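# Sort three cart parcels into trays by mail stop code

## Task

Take each of the three parcels off the cart and set it fully within the walls of the letter tray that has the matching mail stop code. Every tray has to stay on the desk or counter it was on at the start. At the end the gripper must be empty and the robot moved away. The robot must not tip over or be left leaning, and a parcel that stays put only because the robot is holding it does not count.

## Robot and tools

Robot: a Hello Robot Stretch 4, about 1.6 m tall. It has one arm. Its omni-wheel base has a rim no more than 0.23 m from the base origin. A lift runs up a mast, a telescoping arm reaches straight forward from it, and a three-joint wrist carries a two-finger gripper.

Frames: the base frame sits on the floor under the base centre, with x forward, y to the left and z up. hand_pose is reported in this frame and marks a point between the open fingertips. With all wrist joints at 0 its axes match the base axes. The reported value may not be exactly right. The odometry frame is the base frame as it was when the scene began. base_odometry counts wheel rotation only, so any slip shows up as travel. Its heading runs -3.142 to 3.142 and is positive to the left.

execute_actions: the argument actions is a list holding one action, or an empty list, which only returns the state and images. An action contains base, joints or both, and may add pace and contact_limits. end_of_arm is sent on its own.
- base: exactly one relative move from the robot's current position. translate_m drives straight, with forward positive (-2 to 2 m). strafe_m slides sideways, with left positive (-2 to 2 m). rotate_rad turns in place, with counter-clockwise seen from above positive (-3.2 to 3.2 rad). The move is counted from where the base last reported itself.
- joints: absolute targets, keyed by joint name, for the single arm. lift_m is 0 to 1.2 m. arm_m is extension, 0 to 0.55 m. wrist_yaw_rad is -1.134 to 4.276: 0 points forward, positive turns left, 3.14 is folded back, and above 3.4 the arm may block it. wrist_pitch_rad is -1.117 to 4.259: 0 is level and 1.57 points down. wrist_roll_rad is -1.117 to 4.259: at 0 the fingers are level, and positive turns clockwise viewed from behind. gripper_m is the fingertip gap, -0.038 to 0.141 m; values below 0 press the fingers together. The tolerances for done are ±0.004 m on lift, arm and gripper, ±0.02 rad on yaw and roll, and ±0.05 rad on pitch. A target out of range is clipped to the limit and the result reports this. Any other bad value, or an unknown key, rejects the whole call.
- pace: slow, default, fast or max. Base top speed is 0.1, 0.3, 0.4 or 0.6 m/s and turn speed is 1, 2, 3 or 4 rad/s. With the lift above 0.2 both are reduced, down to 0.3 m/s and 1 rad/s at 1.2 m.
- contact_limits: only arm_m can be set, from 0 (lightest touch) to 0.75. The default is 0.5.
- end_of_arm: enable_torque switches back on any wrist or gripper motor that has switched itself off.
- cameras: head_camera, head_left_camera, head_right_camera, wrist_camera or all. Leaving it out means all, and [] means none.
The motions in an action start together. A joint or base left out of an action may keep pushing toward its earlier target.

wait: seconds from 0 to 10. It commands nothing and returns the state and images. zoom_image: camera plus region [x0,y0,x1,y1] in pixels of that camera's latest image, at most 504x504. finished_scene: scene number. It ends the scene for good and reports whether the task was met.

Cameras: head_camera is at the mast top, looking forward and down; turn the base to look elsewhere. head_left_camera and head_right_camera are fisheyes beside it that look more steeply down and show the base and arm. wrist_camera looks along the fingers, which appear low in its image. Calibration figures are approximate, and error is larger for the wrist camera with the arm extended.

Results: base_status and joint_status give how each motion ended. done means the target was reached; for the base it means the wheels turned enough, even if they slipped. off_target means the part stopped short and may still push. contact_stop_at_<key> means it hit something; the part then goes slack, so a lift can sag under load and the base can roll. limit_stop_at_own_body means self-collision was avoided, which is likely with the gripper tilted up and rolled. limit_stop_at_tilt means the lean is over 6 degrees, and lift, arm and wheels go slack. torque_fault means a wrist or gripper motor went limp; send enable_torque. on_its_own lists things this call did not command, and its held at value is a target, not a position. lidar_m gives 12 distances in 30-degree sectors, counter-clockwise from straight ahead (4th is left, 7th behind, 10th right). A - means nothing seen or closer than 0.25 m. The lidar misses clear or thin objects. wrist_depth_mm is a 7x7 grid of median depths, 100 to 2000 mm. turned_by_wheels and turned_by_imu compare turning; a gap over 0.1 rad points to a bump or slip. base_tilt is in degrees. motor_effort is a percentage, with the peak shown in brackets; wheel values are positive for turning right.

Gripping: close to a gripper_m below the object's width. A firm squeeze at a command of 0 or more shows up in gripper effort. Neither the reading nor done proves a hold. If the fingertips stick on a surface, raise the lift.

Avoid: turning or driving with over 1 kg held and arm_m over 0.2, especially at fast paces. Avoid strong pushes or pulls with a high gripper, pressing the gripper into things during base or arm moves, dropping or slamming parcels, and moving the trays. To start, unfold the wrist with lift_m 0.4 and wrist_yaw_rad 0. Loose items may occasionally be nudged by outside forces. If a result reports a stop, the later calls in that reply are skipped.

Each tool is called after "Call:" by a JSON object that holds its "name" and its "arguments".

## Session

Call:
{"name": "execute_actions", "arguments": {"actions": []}}

Scene clock: 0.00 s.
base_odometry: x=+0.000 y=+0.000 heading=+0.000 (m, m, rad; odometry frame)
turned_by_wheels: +0.000 (rad since the last result)
turned_by_imu: +0.000 (rad since the last result)
base_tilt: forward=-0.7 right=+0.5 (deg)
lidar_m: 1.32 1.34 1.91 1.72 1.73 1.49 1.99 1.97 2.31 1.71 1.71 1.56
base_status: not commanded
joint_positions: lift_m=+0.200 arm_m=+0.000 wrist_yaw_rad=+3.220 wrist_pitch_rad=+0.002 wrist_roll_rad=-0.019 gripper_m=+0.057
joint_status: not commanded
motor_effort: lift_m=+19 arm_m=-1 wrist_yaw_rad=-2 wrist_pitch_rad=-5 wrist_roll_rad=-2 gripper_m=-2 wheel_0=+0 wheel_1=+0 wheel_2=+0 (%)
hand_pose: x=-0.1237 y=+0.0647 z=+0.3774 quat_wxyz=(-0.039, +0.000, -0.010, +0.999) (m; base frame)
wrist_depth_mm: - - 140 - - - - / - - 138 - - - - / - - 137 - - - 1464 / - 113 138 - - - 1921 / 190 1921 - - - - 1661 / 198 1537 216 1618 212 1576 1430 / 196 976 976 147 1008 976 1025
pictures: head_camera, head_left_camera, head_right_camera, wrist_camera
Images, in order (width x height): head_camera 420x560, head_left_camera 420x672, head_right_camera 420x672, wrist_camera 616x392.

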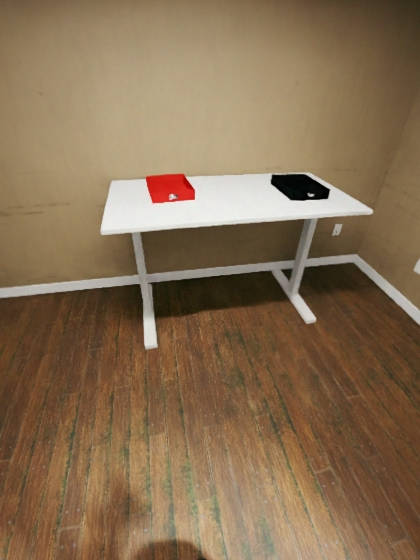

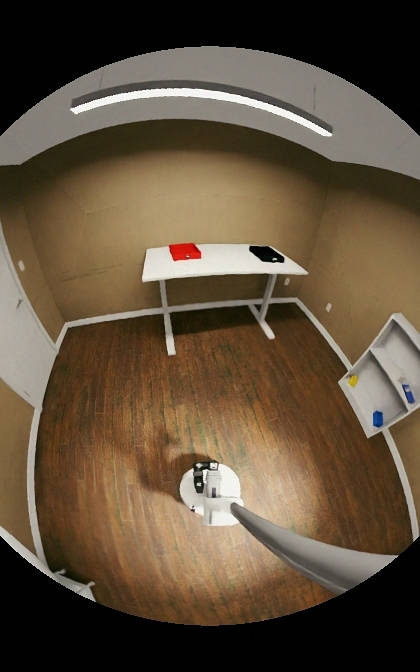

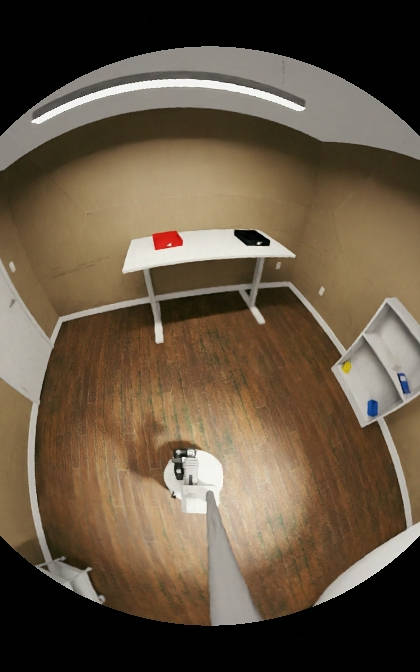

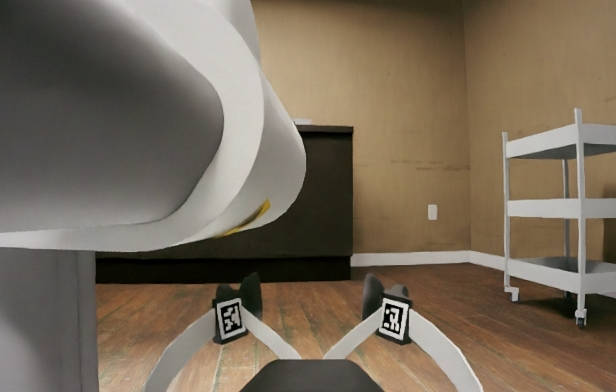

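Call:
{"name": "zoom_image", "arguments": {"camera": "head_camera", "region": [130,160,350,220]}}

Call:
{"name": "execute_actions", "arguments": {"actions": [{"base":{"rotate_rad":2.7},"joints":{"lift_m":0.9,"wrist_yaw_rad":0},"pace":"fast"}]}}

Region (130, 160, 350, 220) of head_camera's 420x560 image, scaled by 2.291, with more detail than that image has; it fills the top 137 rows of this view, and the rest is white.

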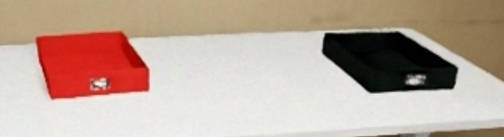

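Scene clock: 7.10 s.
base_odometry: x=+0.000 y=+0.000 heading=+2.700 (m, m, rad; odometry frame)
turned_by_wheels: +2.700 (rad since the last result)
turned_by_imu: +2.693 (rad since the last result)
base_tilt: forward=-0.8 right=+0.5 (deg)
lidar_m: 1.48 1.96 1.97 2.22 1.70 1.73 1.50 1.34 1.37 1.85 1.71 1.58
base_status: done
joint_positions: lift_m=+0.900 arm_m=+0.000 wrist_yaw_rad=+0.000 wrist_pitch_rad=+0.002 wrist_roll_rad=-0.019 gripper_m=+0.057
joint_status: all done
motor_effort: lift_m=+26(22) arm_m=+0(1) wrist_yaw_rad=-2(5) wrist_pitch_rad=-5(5) wrist_roll_rad=+1(1) gripper_m=-2(3) wheel_0=-1(7) wheel_1=-1(6) wheel_2=+0(9) (%)
hand_pose: x=+0.4593 y=-0.0873 z=+1.0773 quat_wxyz=(+1.000, -0.010, +0.001, +0.000) (m; base frame)
wrist_depth_mm: - - - - 1983 1537 1336 / - - - - 1921 1537 1336 / - - - - 1983 1576 1308 / - - - - 1983 1576 1308 / 1576 - - - 1921 1537 1308 / 1499 1708 216 - 213 1499 1308 / 1499 1661 - 147 1618 1430 1308
pictures: head_camera, head_left_camera, head_right_camera, wrist_camera
camera_calibration (this result's frames):
wrist_camera: T_world_to_cam=[[0.0267383, -0.999628, 0.00531625, -0.0966608], [0.0283192, -0.00455855, -0.999589, 1.132], [0.999241, 0.0268778, 0.0281868, -0.25852], [0, 0, 0, 1]] pos_world=[0.228851, -0.0845161, 1.13933]
Images, in order (width x height): head_camera 420x560, head_left_camera 420x672, head_right_camera 420x672, wrist_camera 616x392.

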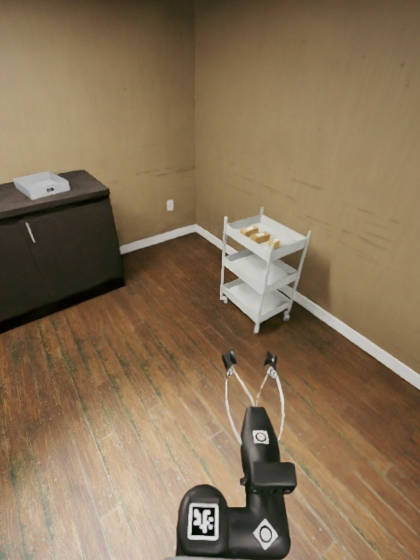

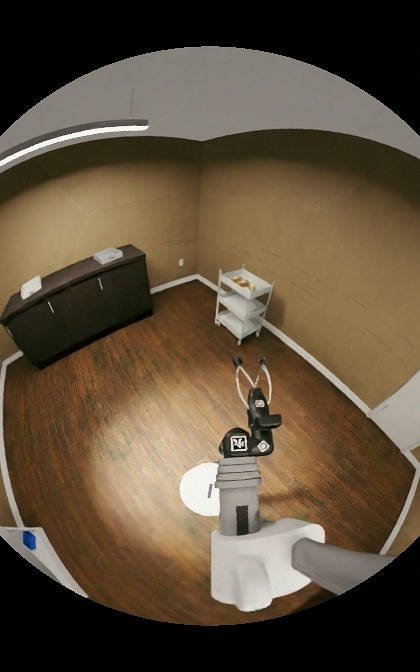

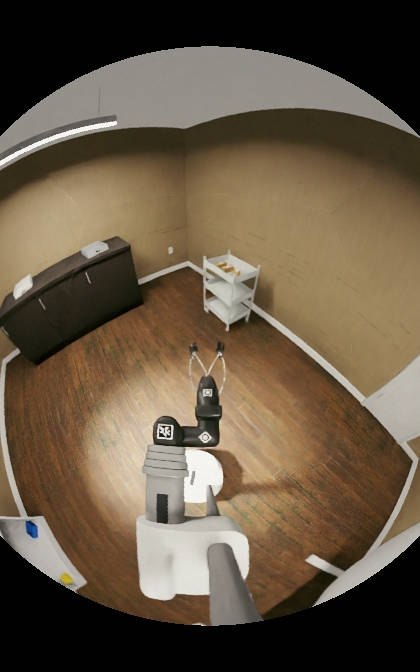

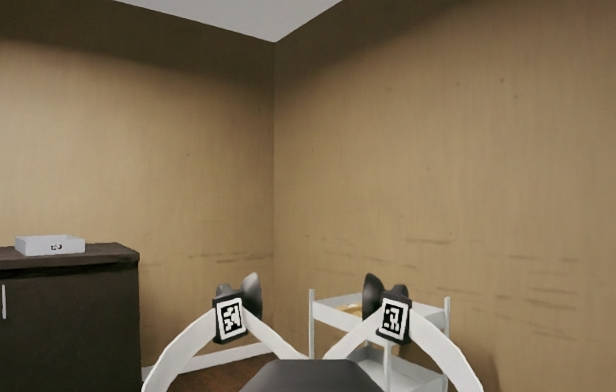

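Call:
{"name": "execute_actions", "arguments": {"actions": [{"base":{"rotate_rad":-0.92},"joints":{"wrist_pitch_rad":1.0,"lift_m":1.0},"pace":"fast"}], "cameras": []}}

Call:
{"name": "execute_actions", "arguments": {"actions": [{"base":{"strafe_m":1.2},"pace":"fast"}], "cameras": ["head_left_camera"]}}

Call:
{"name": "execute_actions", "arguments": {"actions": [{"base":{"translate_m":0.55},"pace":"fast"}]}}

Scene clock: 18.87 s.
base_odometry: x=+0.000 y=+0.000 heading=+1.780 (m, m, rad; odometry frame)
turned_by_wheels: -0.920 (rad since the last result)
turned_by_imu: -0.920 (rad since the last result)
base_tilt: forward=-0.7 right=+0.4 (deg)
lidar_m: 1.71 1.49 1.62 1.96 2.05 2.11 1.71 1.75 1.41 1.35 2.22 1.77
base_status: done
joint_positions: lift_m=+1.000 arm_m=+0.000 wrist_yaw_rad=+0.000 wrist_pitch_rad=+1.001 wrist_roll_rad=-0.019 gripper_m=+0.057
joint_status: all done
motor_effort: lift_m=+25(28) arm_m=-1(1) wrist_yaw_rad=-1(2) wrist_pitch_rad=-3(3) wrist_roll_rad=+0(1) gripper_m=-3(2) wheel_0=+1(4) wheel_1=+1(4) wheel_2=+1(5) (%)
hand_pose: x=+0.3264 y=-0.0874 z=+0.9349 quat_wxyz=(+0.877, -0.008, +0.480, +0.005) (m; base frame)
wrist_depth_mm: 1537 1576 1618 1618 1576 1576 1576 / 1708 1756 1756 1756 1756 1708 1708 / 1537 1618 1576 1576 1618 1537 1576 / 1430 1430 1430 1430 1397 1397 1397 / 1281 1281 1281 1281 1281 1281 1281 / 1160 1160 216 1182 213 1160 1160 / 1060 1078 1060 147 1060 1060 1060
pictures: none
No camera images: the call's "cameras" was empty. Leave "cameras" out to get every camera's image.

Scene clock: 23.53 s.
base_odometry: x=-1.174 y=-0.250 heading=+1.780 (m, m, rad; odometry frame)
turned_by_wheels: +0.000 (rad since the last result)
turned_by_imu: +0.002 (rad since the last result)
base_tilt: forward=-0.9 right=+0.5 (deg)
lidar_m: 1.14 1.78 0.80 0.75 0.77 1.09 2.02 1.98 2.47 2.54 2.46 1.76
base_status: done
joint_positions: lift_m=+1.000 arm_m=+0.000 wrist_yaw_rad=+0.000 wrist_pitch_rad=+1.001 wrist_roll_rad=-0.019 gripper_m=+0.057
joint_status: not commanded
motor_effort: lift_m=+25(25) arm_m=+0(0) wrist_yaw_rad=-1(1) wrist_pitch_rad=-3(3) wrist_roll_rad=+0(2) gripper_m=-1(3) wheel_0=+1(9) wheel_1=+0(4) wheel_2=+1(2) (%)
hand_pose: x=+0.3263 y=-0.0874 z=+0.9349 quat_wxyz=(+0.877, -0.008, +0.480, +0.005) (m; base frame)
wrist_depth_mm: 1618 1576 1537 1308 1618 1576 1537 / 1708 1708 1661 1229 1708 1756 1708 / 1576 1576 1537 1464 1537 1576 1576 / 1430 1397 1397 1430 1430 1397 1397 / 1281 1281 1281 1281 1281 1281 1255 / 1138 1160 216 1182 213 1160 1138 / 1078 1078 1060 147 1060 1060 1060
pictures: head_left_camera
Images, in order (width x height): head_left_camera 420x672.

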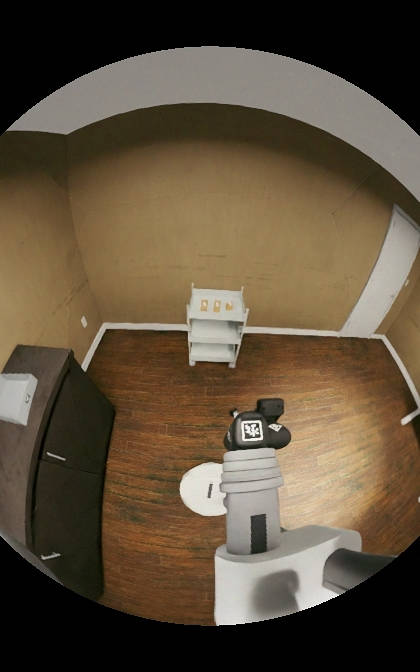

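Scene clock: 26.53 s.
base_odometry: x=-1.288 y=+0.288 heading=+1.780 (m, m, rad; odometry frame)
turned_by_wheels: +0.000 (rad since the last result)
turned_by_imu: -0.002 (rad since the last result)
base_tilt: forward=-0.8 right=+0.4 (deg)
lidar_m: 0.58 0.63 1.46 0.76 0.80 1.11 2.58 2.47 2.66 2.57 1.67 0.61
base_status: done
joint_positions: lift_m=+1.000 arm_m=+0.000 wrist_yaw_rad=+0.000 wrist_pitch_rad=+1.001 wrist_roll_rad=-0.019 gripper_m=+0.057
joint_status: not commanded
motor_effort: lift_m=+25(25) arm_m=-1(0) wrist_yaw_rad=+0(1) wrist_pitch_rad=-2(3) wrist_roll_rad=+0(1) gripper_m=-1(3) wheel_0=-1(7) wheel_1=+0(3) wheel_2=+1(10) (%)
hand_pose: x=+0.3263 y=-0.0874 z=+0.9349 quat_wxyz=(+0.877, -0.008, +0.480, +0.005) (m; base frame)
wrist_depth_mm: 1008 991 768 854 960 976 976 / 1118 1098 759 759 778 1118 1118 / 1366 691 627 647 668 1336 1308 / 1430 1366 891 891 891 1397 1397 / 1281 1281 878 878 1229 1281 1281 / 1160 1182 216 1118 213 1160 1160 / 1098 1060 1060 147 1078 1060 1060
pictures: head_camera, head_left_camera, head_right_camera, wrist_camera
camera_calibration (this result's frames):
wrist_camera: T_world_to_cam=[[0.0187585, -0.99964, -0.019207, -0.0669458], [-0.825624, -0.00465255, -0.564201, 0.865018], [0.563909, 0.0264413, -0.825414, 0.818397], [0, 0, 0, 1]] pos_world=[0.253934, -0.0845366, 1.16227]
Images, in order (width x height): head_camera 420x560, head_left_camera 420x672, head_right_camera 420x672, wrist_camera 616x392.

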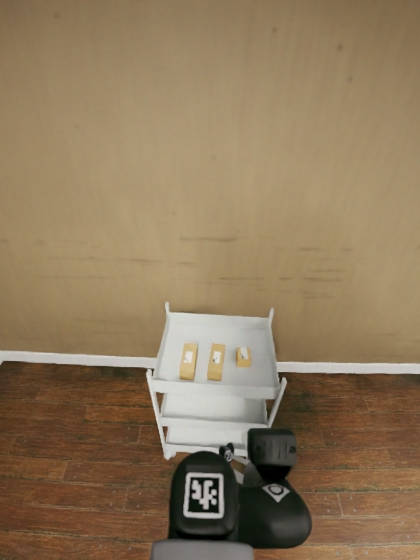

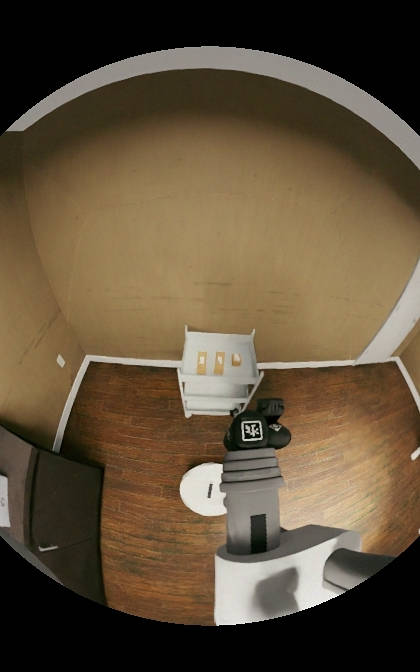

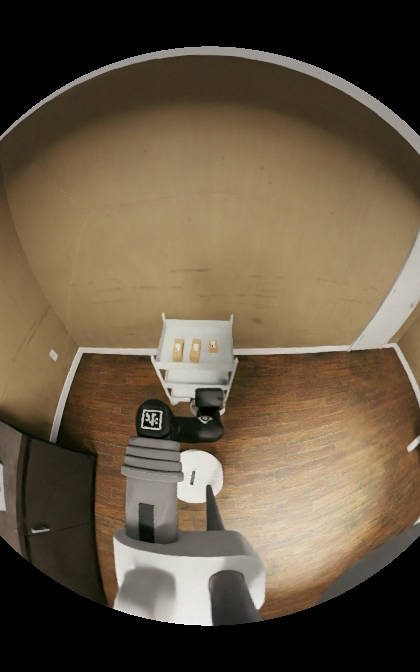

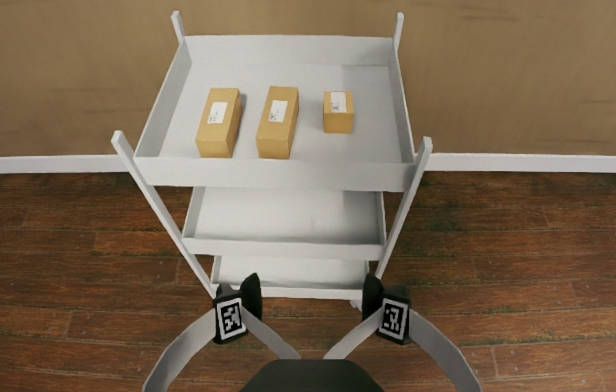

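Call:
{"name": "execute_actions", "arguments": {"actions": [{"base":{"translate_m":0.2},"joints":{"wrist_pitch_rad":1.3,"lift_m":1.03,"gripper_m":0.1},"pace":"fast"}], "cameras": []}}

Call:
{"name": "execute_actions", "arguments": {"actions": [{"base":{"strafe_m":-0.03},"joints":{"arm_m":0.24},"pace":"fast"}], "cameras": ["wrist_camera","head_camera","head_left_camera"]}}

Scene clock: 36.47 s.
base_odometry: x=-1.330 y=+0.484 heading=+1.780 (m, m, rad; odometry frame)
turned_by_wheels: +0.000 (rad since the last result)
turned_by_imu: -0.002 (rad since the last result)
base_tilt: forward=-0.8 right=+0.5 (deg)
lidar_m: 0.39 0.41 1.36 0.78 0.83 1.13 2.79 2.65 2.66 2.59 1.35 0.39
base_status: done
joint_positions: lift_m=+1.030 arm_m=+0.000 wrist_yaw_rad=+0.000 wrist_pitch_rad=+1.300 wrist_roll_rad=-0.019 gripper_m=+0.100
joint_status: all done
motor_effort: lift_m=+26(30) arm_m=-1(1) wrist_yaw_rad=-4(2) wrist_pitch_rad=-1(3) wrist_roll_rad=+0(1) gripper_m=+0(3) wheel_0=+0(4) wheel_1=-1(3) wheel_2=+0(8) (%)
hand_pose: x=+0.2478 y=-0.0874 z=+0.9298 quat_wxyz=(+0.796, -0.008, +0.605, +0.006) (m; base frame)
wrist_depth_mm: 1025 778 615 615 609 1008 1008 / 1229 585 535 535 580 1255 1229 / 1308 549 539 549 554 1308 1281 / 1229 723 788 788 591 1229 1229 / 1182 1182 1160 1160 1160 1182 1160 / 1138 1118 215 1138 223 1118 1098 / 1078 1078 904 148 1060 1060 1060
pictures: none
No camera images: the call's "cameras" was empty. Leave "cameras" out to get every camera's image.

Scene clock: 38.00 s.
base_odometry: x=-1.301 y=+0.490 heading=+1.780 (m, m, rad; odometry frame)
turned_by_wheels: +0.000 (rad since the last result)
turned_by_imu: -0.001 (rad since the last result)
base_tilt: forward=-0.7 right=+0.3 (deg)
lidar_m: 0.37 0.42 1.36 0.82 0.84 1.14 2.79 2.63 2.60 2.58 1.40 0.40
base_status: done
joint_positions: lift_m=+1.030 arm_m=+0.239 wrist_yaw_rad=+0.000 wrist_pitch_rad=+1.300 wrist_roll_rad=-0.019 gripper_m=+0.100
joint_status: all done
motor_effort: lift_m=+26(26) arm_m=+6(7) wrist_yaw_rad=-1(2) wrist_pitch_rad=+0(2) wrist_roll_rad=-3(1) gripper_m=-2(1) wheel_0=+1(8) wheel_1=-1(6) wheel_2=-1(3) (%)
hand_pose: x=+0.4869 y=-0.0874 z=+0.9298 quat_wxyz=(+0.796, -0.008, +0.605, +0.006) (m; base frame)
wrist_depth_mm: 683 683 683 691 683 683 683 / 788 831 842 854 854 831 831 / 1118 544 544 539 539 1118 1118 / 1205 525 530 525 530 1205 1205 / 1160 496 462 492 508 1160 1160 / 466 473 214 480 224 1118 1098 / 439 466 462 148 452 1060 1078
pictures: head_camera, head_left_camera, wrist_camera
camera_calibration (this result's frames):
wrist_camera: T_world_to_cam=[[0.0123251, -0.999639, -0.0238546, -0.0626058], [-0.955261, -0.00472097, -0.295728, 0.808167], [0.295508, 0.0264322, -0.954974, 0.974762], [0, 0, 0, 1]] pos_world=[0.484731, -0.0845331, 1.16838]
Images, in order (width x height): head_camera 420x560, head_left_camera 420x672, wrist_camera 616x392.

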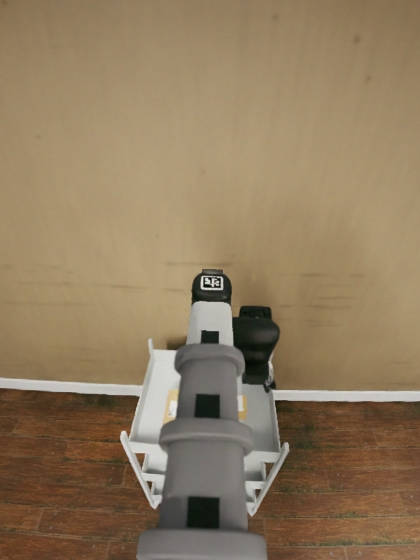

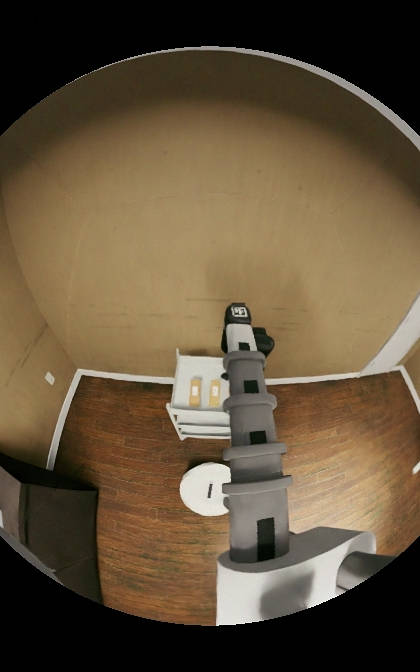

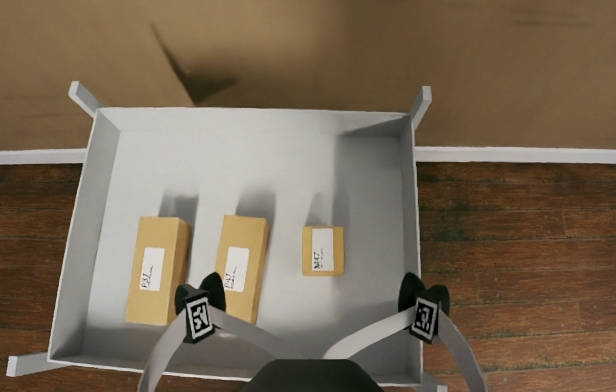

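Call:
{"name": "zoom_image", "arguments": {"camera": "wrist_camera", "region": [120,200,360,320]}}

Call:
{"name": "execute_actions", "arguments": {"actions": [{"joints":{"arm_m":0.31,"lift_m":0.86},"pace":"fast"}], "cameras": ["wrist_camera","head_right_camera"]}}

Region (120, 200, 360, 320) of wrist_camera's 616x392 image, scaled by 2.100.

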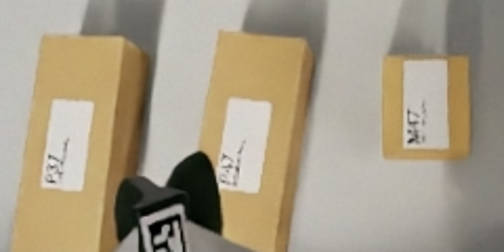

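Scene clock: 46.73 s.
base_odometry: x=-1.301 y=+0.490 heading=+1.780 (m, m, rad; odometry frame)
turned_by_wheels: +0.000 (rad since the last result)
turned_by_imu: -0.002 (rad since the last result)
base_tilt: forward=-0.6 right=+0.4 (deg)
lidar_m: 0.36 0.40 1.35 0.83 0.84 1.14 2.80 2.64 2.62 2.58 1.39 0.40
base_status: not commanded
joint_positions: lift_m=+0.860 arm_m=+0.309 wrist_yaw_rad=+0.000 wrist_pitch_rad=+1.301 wrist_roll_rad=-0.019 gripper_m=+0.100
joint_status: all done
motor_effort: lift_m=+15(23) arm_m=+6(7) wrist_yaw_rad=-2(2) wrist_pitch_rad=-1(1) wrist_roll_rad=-2(1) gripper_m=+0(2) wheel_0=+0(1) wheel_1=-1(1) wheel_2=-2(1) (%)
hand_pose: x=+0.5568 y=-0.0874 z=+0.7606 quat_wxyz=(+0.796, -0.008, +0.605, +0.006) (m; base frame)
wrist_depth_mm: 580 580 585 591 585 569 580 / 349 349 345 342 338 654 699 / 368 366 364 362 359 854 960 / 349 349 347 347 345 1008 1042 / 330 332 332 332 330 332 991 / 268 294 215 272 223 306 946 / 258 291 260 148 304 301 904
pictures: head_right_camera, wrist_camera
camera_calibration (this result's frames):
wrist_camera: T_world_to_cam=[[0.0121541, -0.999642, -0.0238557, -0.0674199], [-0.955289, -0.0045597, -0.295638, 0.824925], [0.295424, 0.0263823, -0.955002, 0.792628], [0, 0, 0, 1]] pos_world=[0.5547, -0.0845457, 0.999233]
Images, in order (width x height): head_right_camera 420x672, wrist_camera 616x392.

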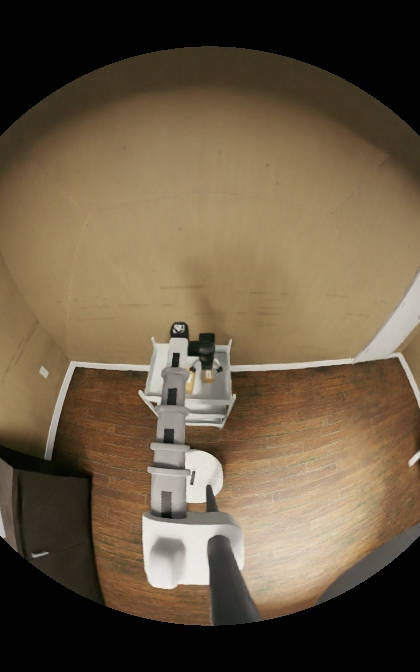

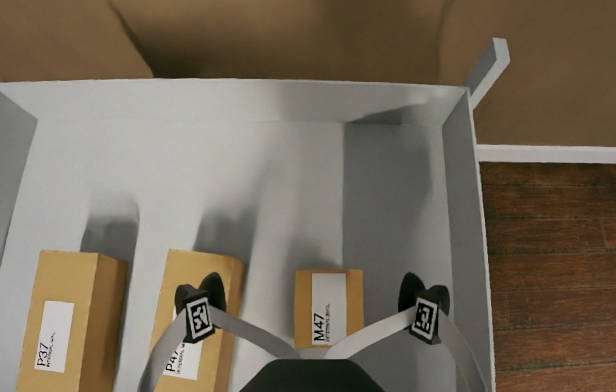

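Call:
{"name": "execute_actions", "arguments": {"actions": [{"base":{"strafe_m":-0.008},"joints":{"gripper_m":0.072,"lift_m":0.84}}], "cameras": ["wrist_camera"]}}

Call:
{"name": "execute_actions", "arguments": {"actions": [{"joints":{"lift_m":0.80},"pace":"slow"}], "cameras": ["wrist_camera"]}}

Scene clock: 54.67 s.
base_odometry: x=-1.293 y=+0.492 heading=+1.780 (m, m, rad; odometry frame)
turned_by_wheels: +0.000 (rad since the last result)
turned_by_imu: -0.002 (rad since the last result)
base_tilt: forward=-0.7 right=+0.4 (deg)
lidar_m: 0.38 0.42 1.36 0.81 0.84 1.18 2.79 2.62 2.61 2.59 1.37 0.41
base_status: done
joint_positions: lift_m=+0.840 arm_m=+0.309 wrist_yaw_rad=+0.000 wrist_pitch_rad=+1.301 wrist_roll_rad=-0.019 gripper_m=+0.072
joint_status: all done
motor_effort: lift_m=+14(7) arm_m=+6(6) wrist_yaw_rad=+0(1) wrist_pitch_rad=-1(1) wrist_roll_rad=-1(3) gripper_m=-4(2) wheel_0=-2(6) wheel_1=+2(10) wheel_2=-1(2) (%)
hand_pose: x=+0.5568 y=-0.0874 z=+0.7407 quat_wxyz=(+0.796, -0.008, +0.605, +0.006) (m; base frame)
wrist_depth_mm: 580 580 591 591 591 554 580 / 329 329 327 324 317 647 699 / 345 345 343 342 342 842 960 / 329 329 327 327 325 991 1008 / 271 314 312 312 312 310 976 / 254 289 214 250 213 297 931 / 243 243 273 147 286 254 891
pictures: wrist_camera
camera_calibration (this result's frames):
wrist_camera: T_world_to_cam=[[0.0121542, -0.999642, -0.0238557, -0.0678957], [-0.955289, -0.00455973, -0.295638, 0.81903], [0.295424, 0.0263823, -0.955002, 0.773582], [0, 0, 0, 1]] pos_world=[0.554701, -0.0845457, 0.979289]
Images, in order (width x height): wrist_camera 616x392.

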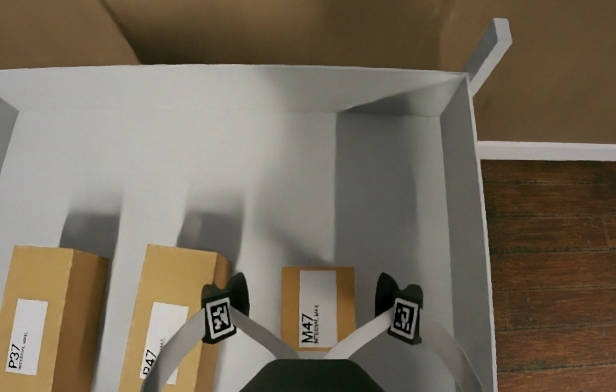

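Scene clock: 55.83 s.
base_odometry: x=-1.293 y=+0.492 heading=+1.780 (m, m, rad; odometry frame)
turned_by_wheels: +0.000 (rad since the last result)
turned_by_imu: +0.000 (rad since the last result)
base_tilt: forward=-0.7 right=+0.3 (deg)
lidar_m: 0.38 0.40 1.36 0.83 0.86 1.15 2.80 2.65 2.62 2.59 1.39 0.41
base_status: not commanded
joint_positions: lift_m=+0.800 arm_m=+0.309 wrist_yaw_rad=+0.000 wrist_pitch_rad=+1.301 wrist_roll_rad=-0.019 gripper_m=+0.072
joint_status: all done
motor_effort: lift_m=+14(14) arm_m=+6(6) wrist_yaw_rad=+0(1) wrist_pitch_rad=-1(1) wrist_roll_rad=+0(2) gripper_m=-1(2) wheel_0=-2(2) wheel_1=+2(2) wheel_2=+0(0) (%)
hand_pose: x=+0.5568 y=-0.0874 z=+0.7007 quat_wxyz=(+0.796, -0.008, +0.605, +0.006) (m; base frame)
wrist_depth_mm: 265 402 407 413 404 252 580 / 310 309 307 307 301 282 707 / 301 300 298 298 298 293 931 / 287 287 286 285 283 270 976 / 256 222 270 272 272 264 931 / 240 211 209 213 210 241 891 / 240 202 247 146 248 202 854
pictures: wrist_camera
camera_calibration (this result's frames):
wrist_camera: T_world_to_cam=[[0.0121542, -0.999642, -0.0238557, -0.0688498], [-0.955289, -0.00455971, -0.295638, 0.807207], [0.295424, 0.0263823, -0.955002, 0.735389], [0, 0, 0, 1]] pos_world=[0.554702, -0.0845457, 0.939297]
Images, in order (width x height): wrist_camera 616x392.

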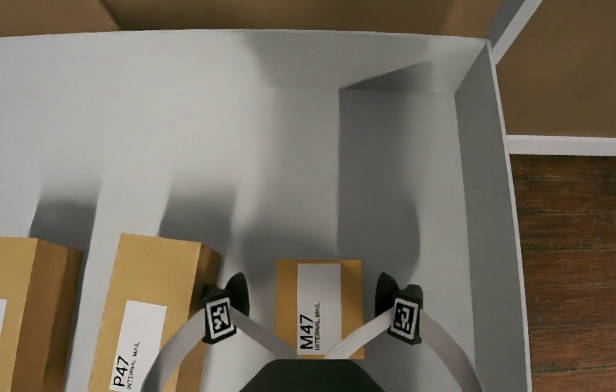

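Call:
{"name": "execute_actions", "arguments": {"actions": [{"joints":{"lift_m":0.79,"arm_m":0.298},"pace":"slow"}], "cameras": []}}

Call:
{"name": "execute_actions", "arguments": {"actions": [{"joints":{"gripper_m":0.01}}], "cameras": ["wrist_camera"]}}

Call:
{"name": "execute_actions", "arguments": {"actions": [{"joints":{"lift_m":1.0}}], "cameras": ["wrist_camera"]}}

Scene clock: 61.13 s.
base_odometry: x=-1.293 y=+0.492 heading=+1.780 (m, m, rad; odometry frame)
turned_by_wheels: +0.000 (rad since the last result)
turned_by_imu: -0.002 (rad since the last result)
base_tilt: forward=-0.7 right=+0.4 (deg)
lidar_m: 0.38 0.40 1.35 0.83 0.86 1.18 2.80 2.67 2.63 2.58 1.38 0.41
base_status: not commanded
joint_positions: lift_m=+0.790 arm_m=+0.299 wrist_yaw_rad=+0.000 wrist_pitch_rad=+1.301 wrist_roll_rad=-0.019 gripper_m=+0.072
joint_status: all done
motor_effort: lift_m=+14(16) arm_m=-6(7) wrist_yaw_rad=+0(1) wrist_pitch_rad=-1(1) wrist_roll_rad=+0(2) gripper_m=-1(1) wheel_0=-2(2) wheel_1=+2(2) wheel_2=+0(0) (%)
hand_pose: x=+0.5471 y=-0.0874 z=+0.6907 quat_wxyz=(+0.796, -0.008, +0.605, +0.006) (m; base frame)
wrist_depth_mm: 267 263 263 262 258 249 597 / 303 301 300 298 298 283 723 / 290 290 289 286 287 272 946 / 276 276 274 273 273 249 960 / 242 211 258 212 260 245 931 / 241 202 202 203 202 239 878 / 240 192 237 146 239 202 831
pictures: none
No camera images: the call's "cameras" was empty. Leave "cameras" out to get every camera's image.

Scene clock: 62.53 s.
base_odometry: x=-1.293 y=+0.492 heading=+1.780 (m, m, rad; odometry frame)
turned_by_wheels: +0.000 (rad since the last result)
turned_by_imu: -0.001 (rad since the last result)
base_tilt: forward=-0.6 right=+0.3 (deg)
lidar_m: 0.38 0.41 1.37 0.83 0.85 1.15 2.80 2.64 2.60 2.56 1.38 0.40
base_status: not commanded
joint_positions: lift_m=+0.790 arm_m=+0.299 wrist_yaw_rad=+0.000 wrist_pitch_rad=+1.301 wrist_roll_rad=-0.019 gripper_m=+0.010
joint_status: all done
motor_effort: lift_m=+14(14) arm_m=-7(6) wrist_yaw_rad=-1(2) wrist_pitch_rad=-1(1) wrist_roll_rad=-1(1) gripper_m=-20(18) wheel_0=-2(2) wheel_1=+2(2) wheel_2=+0(0) (%)
hand_pose: x=+0.5470 y=-0.0874 z=+0.6907 quat_wxyz=(+0.796, -0.008, +0.605, +0.006) (m; base frame)
wrist_depth_mm: 267 264 264 260 257 249 591 / 304 301 300 298 297 285 715 / 290 289 289 287 286 271 960 / 277 276 274 273 273 248 960 / 242 211 258 201 260 245 917 / 242 201 203 191 193 237 866 / 240 190 237 187 237 190 831
pictures: wrist_camera
camera_calibration (this result's frames):
wrist_camera: T_world_to_cam=[[0.0121522, -0.999642, -0.0238567, -0.0689674], [-0.955313, -0.00455965, -0.295562, 0.794856], [0.295348, 0.0263823, -0.955026, 0.728794], [0, 0, 0, 1]] pos_world=[0.544927, -0.0845457, 0.929301]
Images, in order (width x height): wrist_camera 616x392.

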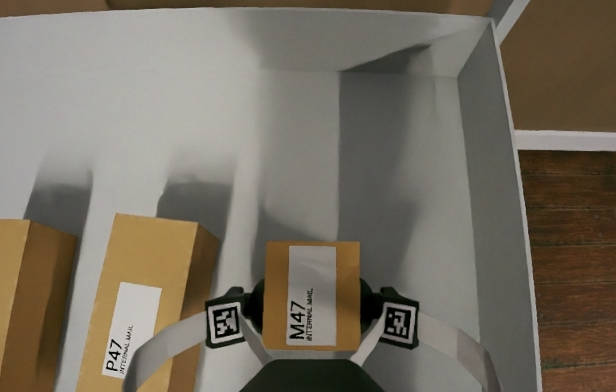

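Scene clock: 64.50 s.
base_odometry: x=-1.293 y=+0.492 heading=+1.780 (m, m, rad; odometry frame)
turned_by_wheels: +0.000 (rad since the last result)
turned_by_imu: -0.001 (rad since the last result)
base_tilt: forward=-0.7 right=+0.4 (deg)
lidar_m: 0.39 0.41 1.36 0.83 0.83 1.16 2.79 2.61 2.59 2.60 1.39 0.41
base_status: not commanded
joint_positions: lift_m=+0.999 arm_m=+0.299 wrist_yaw_rad=+0.000 wrist_pitch_rad=+1.301 wrist_roll_rad=-0.019 gripper_m=+0.010
joint_status: all done
motor_effort: lift_m=+27(25) arm_m=-6(6) wrist_yaw_rad=-2(0) wrist_pitch_rad=-1(1) wrist_roll_rad=-1(1) gripper_m=-19(18) wheel_0=-3(3) wheel_1=+2(2) wheel_2=+0(0) (%)
hand_pose: x=+0.5470 y=-0.0874 z=+0.8997 quat_wxyz=(+0.796, -0.008, +0.605, +0.006) (m; base frame)
wrist_depth_mm: 597 591 603 603 603 591 591 / 723 732 750 750 741 732 723 / 854 508 512 891 878 991 976 / 477 496 496 496 496 1182 1182 / 452 473 473 200 469 1138 1138 / 445 415 205 191 193 1060 1078 / 424 387 384 186 424 1025 1042
pictures: wrist_camera
camera_calibration (this result's frames):
wrist_camera: T_world_to_cam=[[0.0121509, -0.999642, -0.0238574, -0.06398], [-0.955331, -0.0045599, -0.295502, 0.856555], [0.295287, 0.0263823, -0.955044, 0.928441], [0, 0, 0, 1]] pos_world=[0.544915, -0.0845457, 1.13829]
Images, in order (width x height): wrist_camera 616x392.

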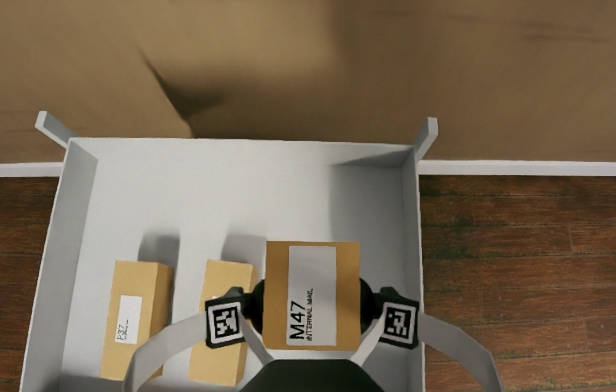

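Got it. Check the counter trays.

Call:
{"name": "execute_actions", "arguments": {"actions": [{"base":{"translate_m":-0.75},"joints":{"lift_m":1.19,"arm_m":0.0},"pace":"fast"}], "cameras": []}}

Call:
{"name": "execute_actions", "arguments": {"actions": [{"base":{"rotate_rad":1.57},"pace":"fast"}]}}

Scene clock: 71.50 s.
base_odometry: x=-1.137 y=-0.242 heading=+1.780 (m, m, rad; odometry frame)
turned_by_wheels: +0.000 (rad since the last result)
turned_by_imu: -0.001 (rad since the last result)
base_tilt: forward=-0.8 right=+0.5 (deg)
lidar_m: 1.14 1.77 0.85 0.79 0.84 1.13 2.01 1.95 2.42 2.50 2.43 1.77
base_status: done
joint_positions: lift_m=+1.190 arm_m=+0.001 wrist_yaw_rad=+0.000 wrist_pitch_rad=+1.301 wrist_roll_rad=-0.019 gripper_m=+0.010
joint_status: all done
motor_effort: lift_m=+26(26) arm_m=-6(7) wrist_yaw_rad=-2(3) wrist_pitch_rad=-2(2) wrist_roll_rad=-1(1) gripper_m=-20(18) wheel_0=+0(5) wheel_1=+0(10) wheel_2=+0(7) (%)
hand_pose: x=+0.2489 y=-0.0874 z=+1.0897 quat_wxyz=(+0.796, -0.008, +0.606, +0.006) (m; base frame)
wrist_depth_mm: 1618 1618 1576 1464 1618 1618 1618 / 1576 1537 1537 1537 1537 1537 1537 / 1499 1464 1499 1464 1430 1430 1464 / 1397 1430 1397 1397 1397 1397 1366 / 1308 1308 1336 200 1336 1336 1336 / 1255 1281 206 191 193 1281 1255 / 1229 1229 1025 187 1205 1205 1229
pictures: none
No camera images: the call's "cameras" was empty. Leave "cameras" out to get every camera's image.

Scene clock: 74.30 s.
base_odometry: x=-1.137 y=-0.242 heading=-2.933 (m, m, rad; odometry frame)
turned_by_wheels: +1.570 (rad since the last result)
turned_by_imu: +1.566 (rad since the last result)
base_tilt: forward=-0.8 right=+0.3 (deg)
lidar_m: 0.79 0.83 1.15 2.02 1.94 2.41 3.35 2.46 1.79 1.13 1.79 0.84
base_status: done
joint_positions: lift_m=+1.190 arm_m=+0.001 wrist_yaw_rad=+0.000 wrist_pitch_rad=+1.301 wrist_roll_rad=-0.019 gripper_m=+0.010
joint_status: not commanded
motor_effort: lift_m=+26(26) arm_m=-7(6) wrist_yaw_rad=-1(1) wrist_pitch_rad=-2(1) wrist_roll_rad=+0(2) gripper_m=-20(20) wheel_0=-2(4) wheel_1=-1(1) wheel_2=+0(4) (%)
hand_pose: x=+0.2489 y=-0.0874 z=+1.0897 quat_wxyz=(+0.796, -0.008, +0.606, +0.006) (m; base frame)
wrist_depth_mm: 820 820 820 831 842 820 1618 / 976 1008 1025 1025 1042 1078 1537 / 1464 1430 1464 1464 1430 1464 1464 / 1430 1397 1397 1397 1397 1397 1397 / 1336 1336 1366 200 1336 1308 1308 / 1281 1281 205 191 193 1255 1255 / 1229 1229 1042 186 1229 1205 1205
pictures: head_camera, head_left_camera, head_right_camera, wrist_camera
camera_calibration (this result's frames):
wrist_camera: T_world_to_cam=[[0.0120366, -0.999643, -0.0238593, -0.0558018], [-0.955379, -0.00445425, -0.295349, 0.627798], [0.295137, 0.0263497, -0.955091, 1.19806], [0, 0, 0, 1]] pos_world=[0.246865, -0.084554, 1.32834]
Images, in order (width x height): head_camera 420x560, head_left_camera 420x672, head_right_camera 420x672, wrist_camera 616x392.

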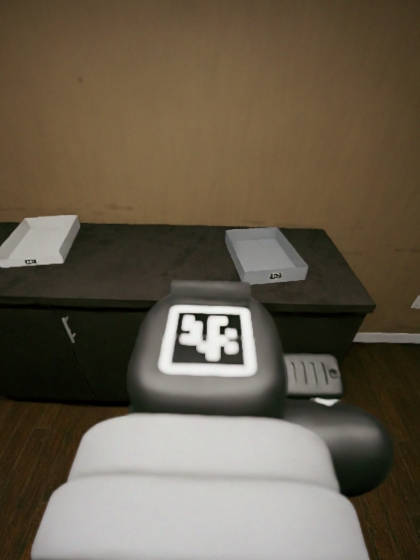

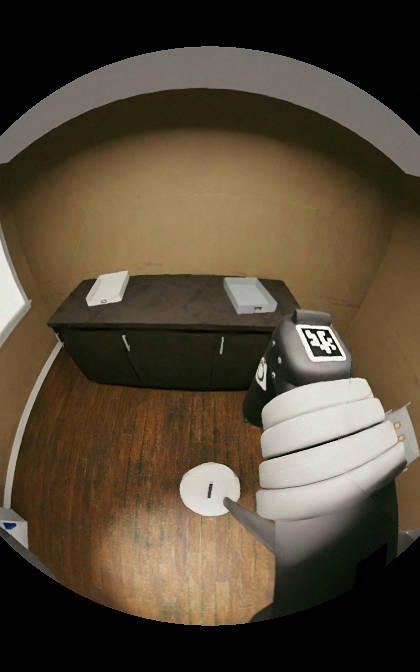

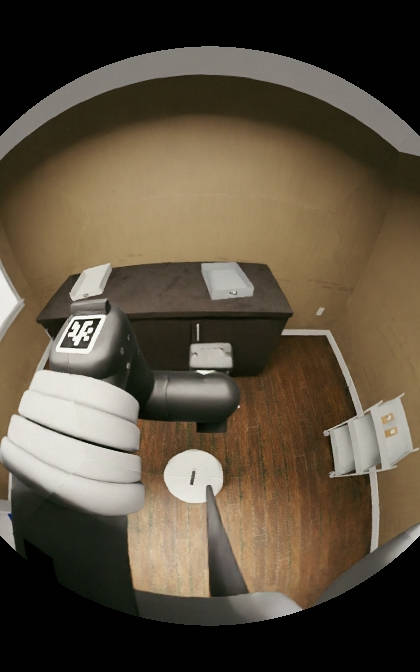

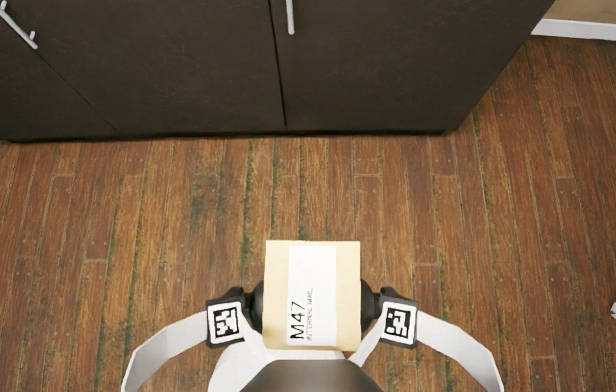

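Call:
{"name": "zoom_image", "arguments": {"camera": "head_camera", "region": [250,255,310,295]}}

Call:
{"name": "zoom_image", "arguments": {"camera": "head_camera", "region": [0,240,60,280]}}

Region (250, 255, 310, 295) of head_camera's 420x560 image, scaled by 8.400, with more detail than that image has.

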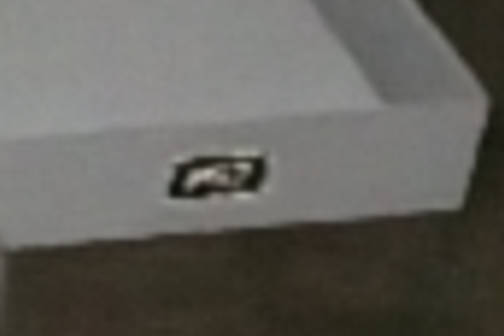

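Region (0, 240, 60, 280) of head_camera's 420x560 image, scaled by 8.400, with more detail than that image has.

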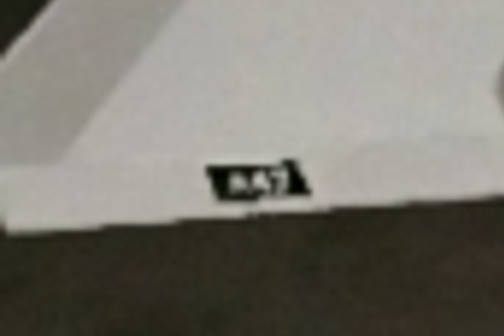

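Call:
{"name": "execute_actions", "arguments": {"actions": [{"base":{"translate_m":0.3},"joints":{"lift_m":0.98,"wrist_pitch_rad":0.3},"pace":"fast"}], "cameras": ["wrist_camera","head_camera"]}}

Scene clock: 92.83 s.
base_odometry: x=-1.431 y=-0.304 heading=-2.933 (m, m, rad; odometry frame)
turned_by_wheels: +0.000 (rad since the last result)
turned_by_imu: -0.003 (rad since the last result)
base_tilt: forward=-0.8 right=+0.5 (deg)
lidar_m: 0.49 0.54 0.70 2.00 2.10 2.46 3.69 2.43 1.19 1.14 0.76 0.52
base_status: done
joint_positions: lift_m=+0.980 arm_m=+0.001 wrist_yaw_rad=+0.000 wrist_pitch_rad=+0.303 wrist_roll_rad=-0.019 gripper_m=+0.010
joint_status: all done
motor_effort: lift_m=+15(24) arm_m=-6(6) wrist_yaw_rad=-1(1) wrist_pitch_rad=-7(10) wrist_roll_rad=+0(1) gripper_m=-19(20) wheel_0=+0(5) wheel_1=+0(8) wheel_2=+2(8) (%)
hand_pose: x=+0.4473 y=-0.0875 z=+1.0726 quat_wxyz=(+0.989, -0.009, +0.151, +0.001) (m; base frame)
wrist_depth_mm: 842 854 842 842 831 831 831 / 866 866 878 866 866 866 854 / 904 904 917 917 904 891 891 / 960 946 931 931 931 931 917 / 676 676 683 200 668 627 668 / 492 500 206 191 193 452 488 / 402 377 382 186 382 373 402
pictures: head_camera, wrist_camera
camera_calibration (this result's frames):
wrist_camera: T_world_to_cam=[[0.026489, -0.999645, -0.00270885, -0.0877818], [-0.26954, -0.00453289, -0.962979, 1.22158], [0.962625, 0.0262385, -0.269564, 0.0892778], [0, 0, 0, 1]] pos_world=[0.245649, -0.0845559, 1.20019]
Images, in order (width x height): head_camera 420x560, wrist_camera 616x392.

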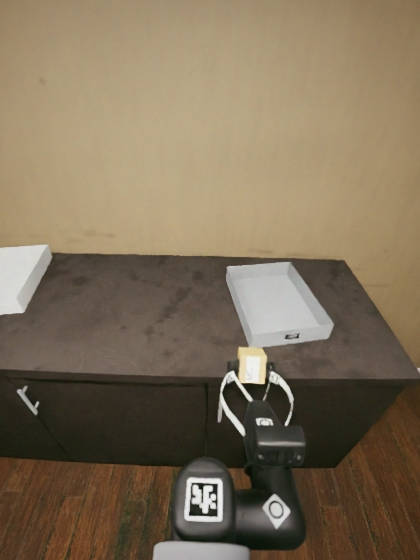

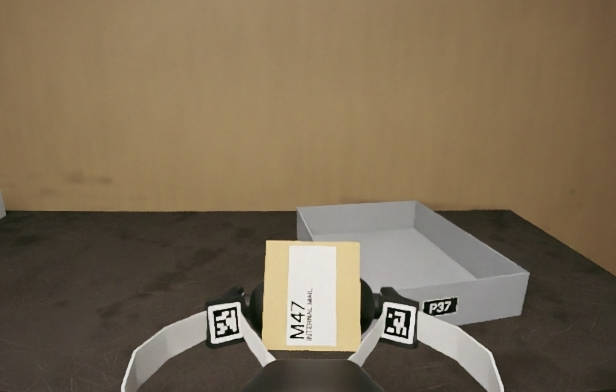

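Call:
{"name": "execute_actions", "arguments": {"actions": [{"base":{"strafe_m":0.6},"pace":"fast"}], "cameras": ["wrist_camera","head_camera"]}}

Scene clock: 98.77 s.
base_odometry: x=-1.306 y=-0.891 heading=-2.933 (m, m, rad; odometry frame)
turned_by_wheels: +0.000 (rad since the last result)
turned_by_imu: -0.001 (rad since the last result)
base_tilt: forward=-0.7 right=+0.3 (deg)
lidar_m: 0.48 0.51 0.70 1.37 1.48 1.68 3.70 3.25 1.80 1.74 0.75 0.51
base_status: done
joint_positions: lift_m=+0.980 arm_m=+0.001 wrist_yaw_rad=+0.000 wrist_pitch_rad=+0.303 wrist_roll_rad=-0.019 gripper_m=+0.010
joint_status: not commanded
motor_effort: lift_m=+16(16) arm_m=-6(6) wrist_yaw_rad=-1(1) wrist_pitch_rad=-7(7) wrist_roll_rad=-2(0) gripper_m=-19(19) wheel_0=+0(7) wheel_1=-1(12) wheel_2=+1(1) (%)
hand_pose: x=+0.4473 y=-0.0875 z=+1.0726 quat_wxyz=(+0.989, -0.009, +0.151, +0.001) (m; base frame)
wrist_depth_mm: 842 842 842 842 831 831 820 / 866 866 878 878 866 866 854 / 904 917 904 904 904 904 891 / 946 917 931 931 931 931 917 / 627 668 676 200 676 676 661 / 488 500 206 191 193 496 488 / 402 377 379 186 379 373 399
pictures: head_camera, wrist_camera
camera_calibration (this result's frames):
wrist_camera: T_world_to_cam=[[0.0265056, -0.999645, -0.00270549, -0.0877887], [-0.269416, -0.00453721, -0.963013, 1.22154], [0.962659, 0.0262541, -0.269441, 0.0891119], [0, 0, 0, 1]] pos_world=[0.245645, -0.0845547, 1.20013]
Images, in order (width x height): head_camera 420x560, wrist_camera 616x392.

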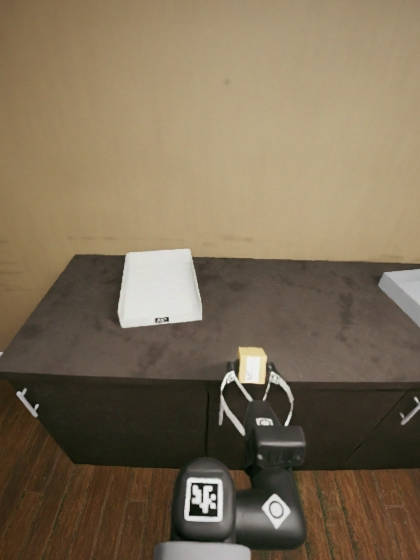

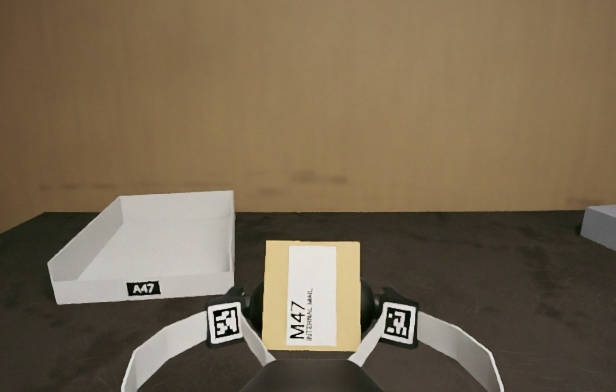

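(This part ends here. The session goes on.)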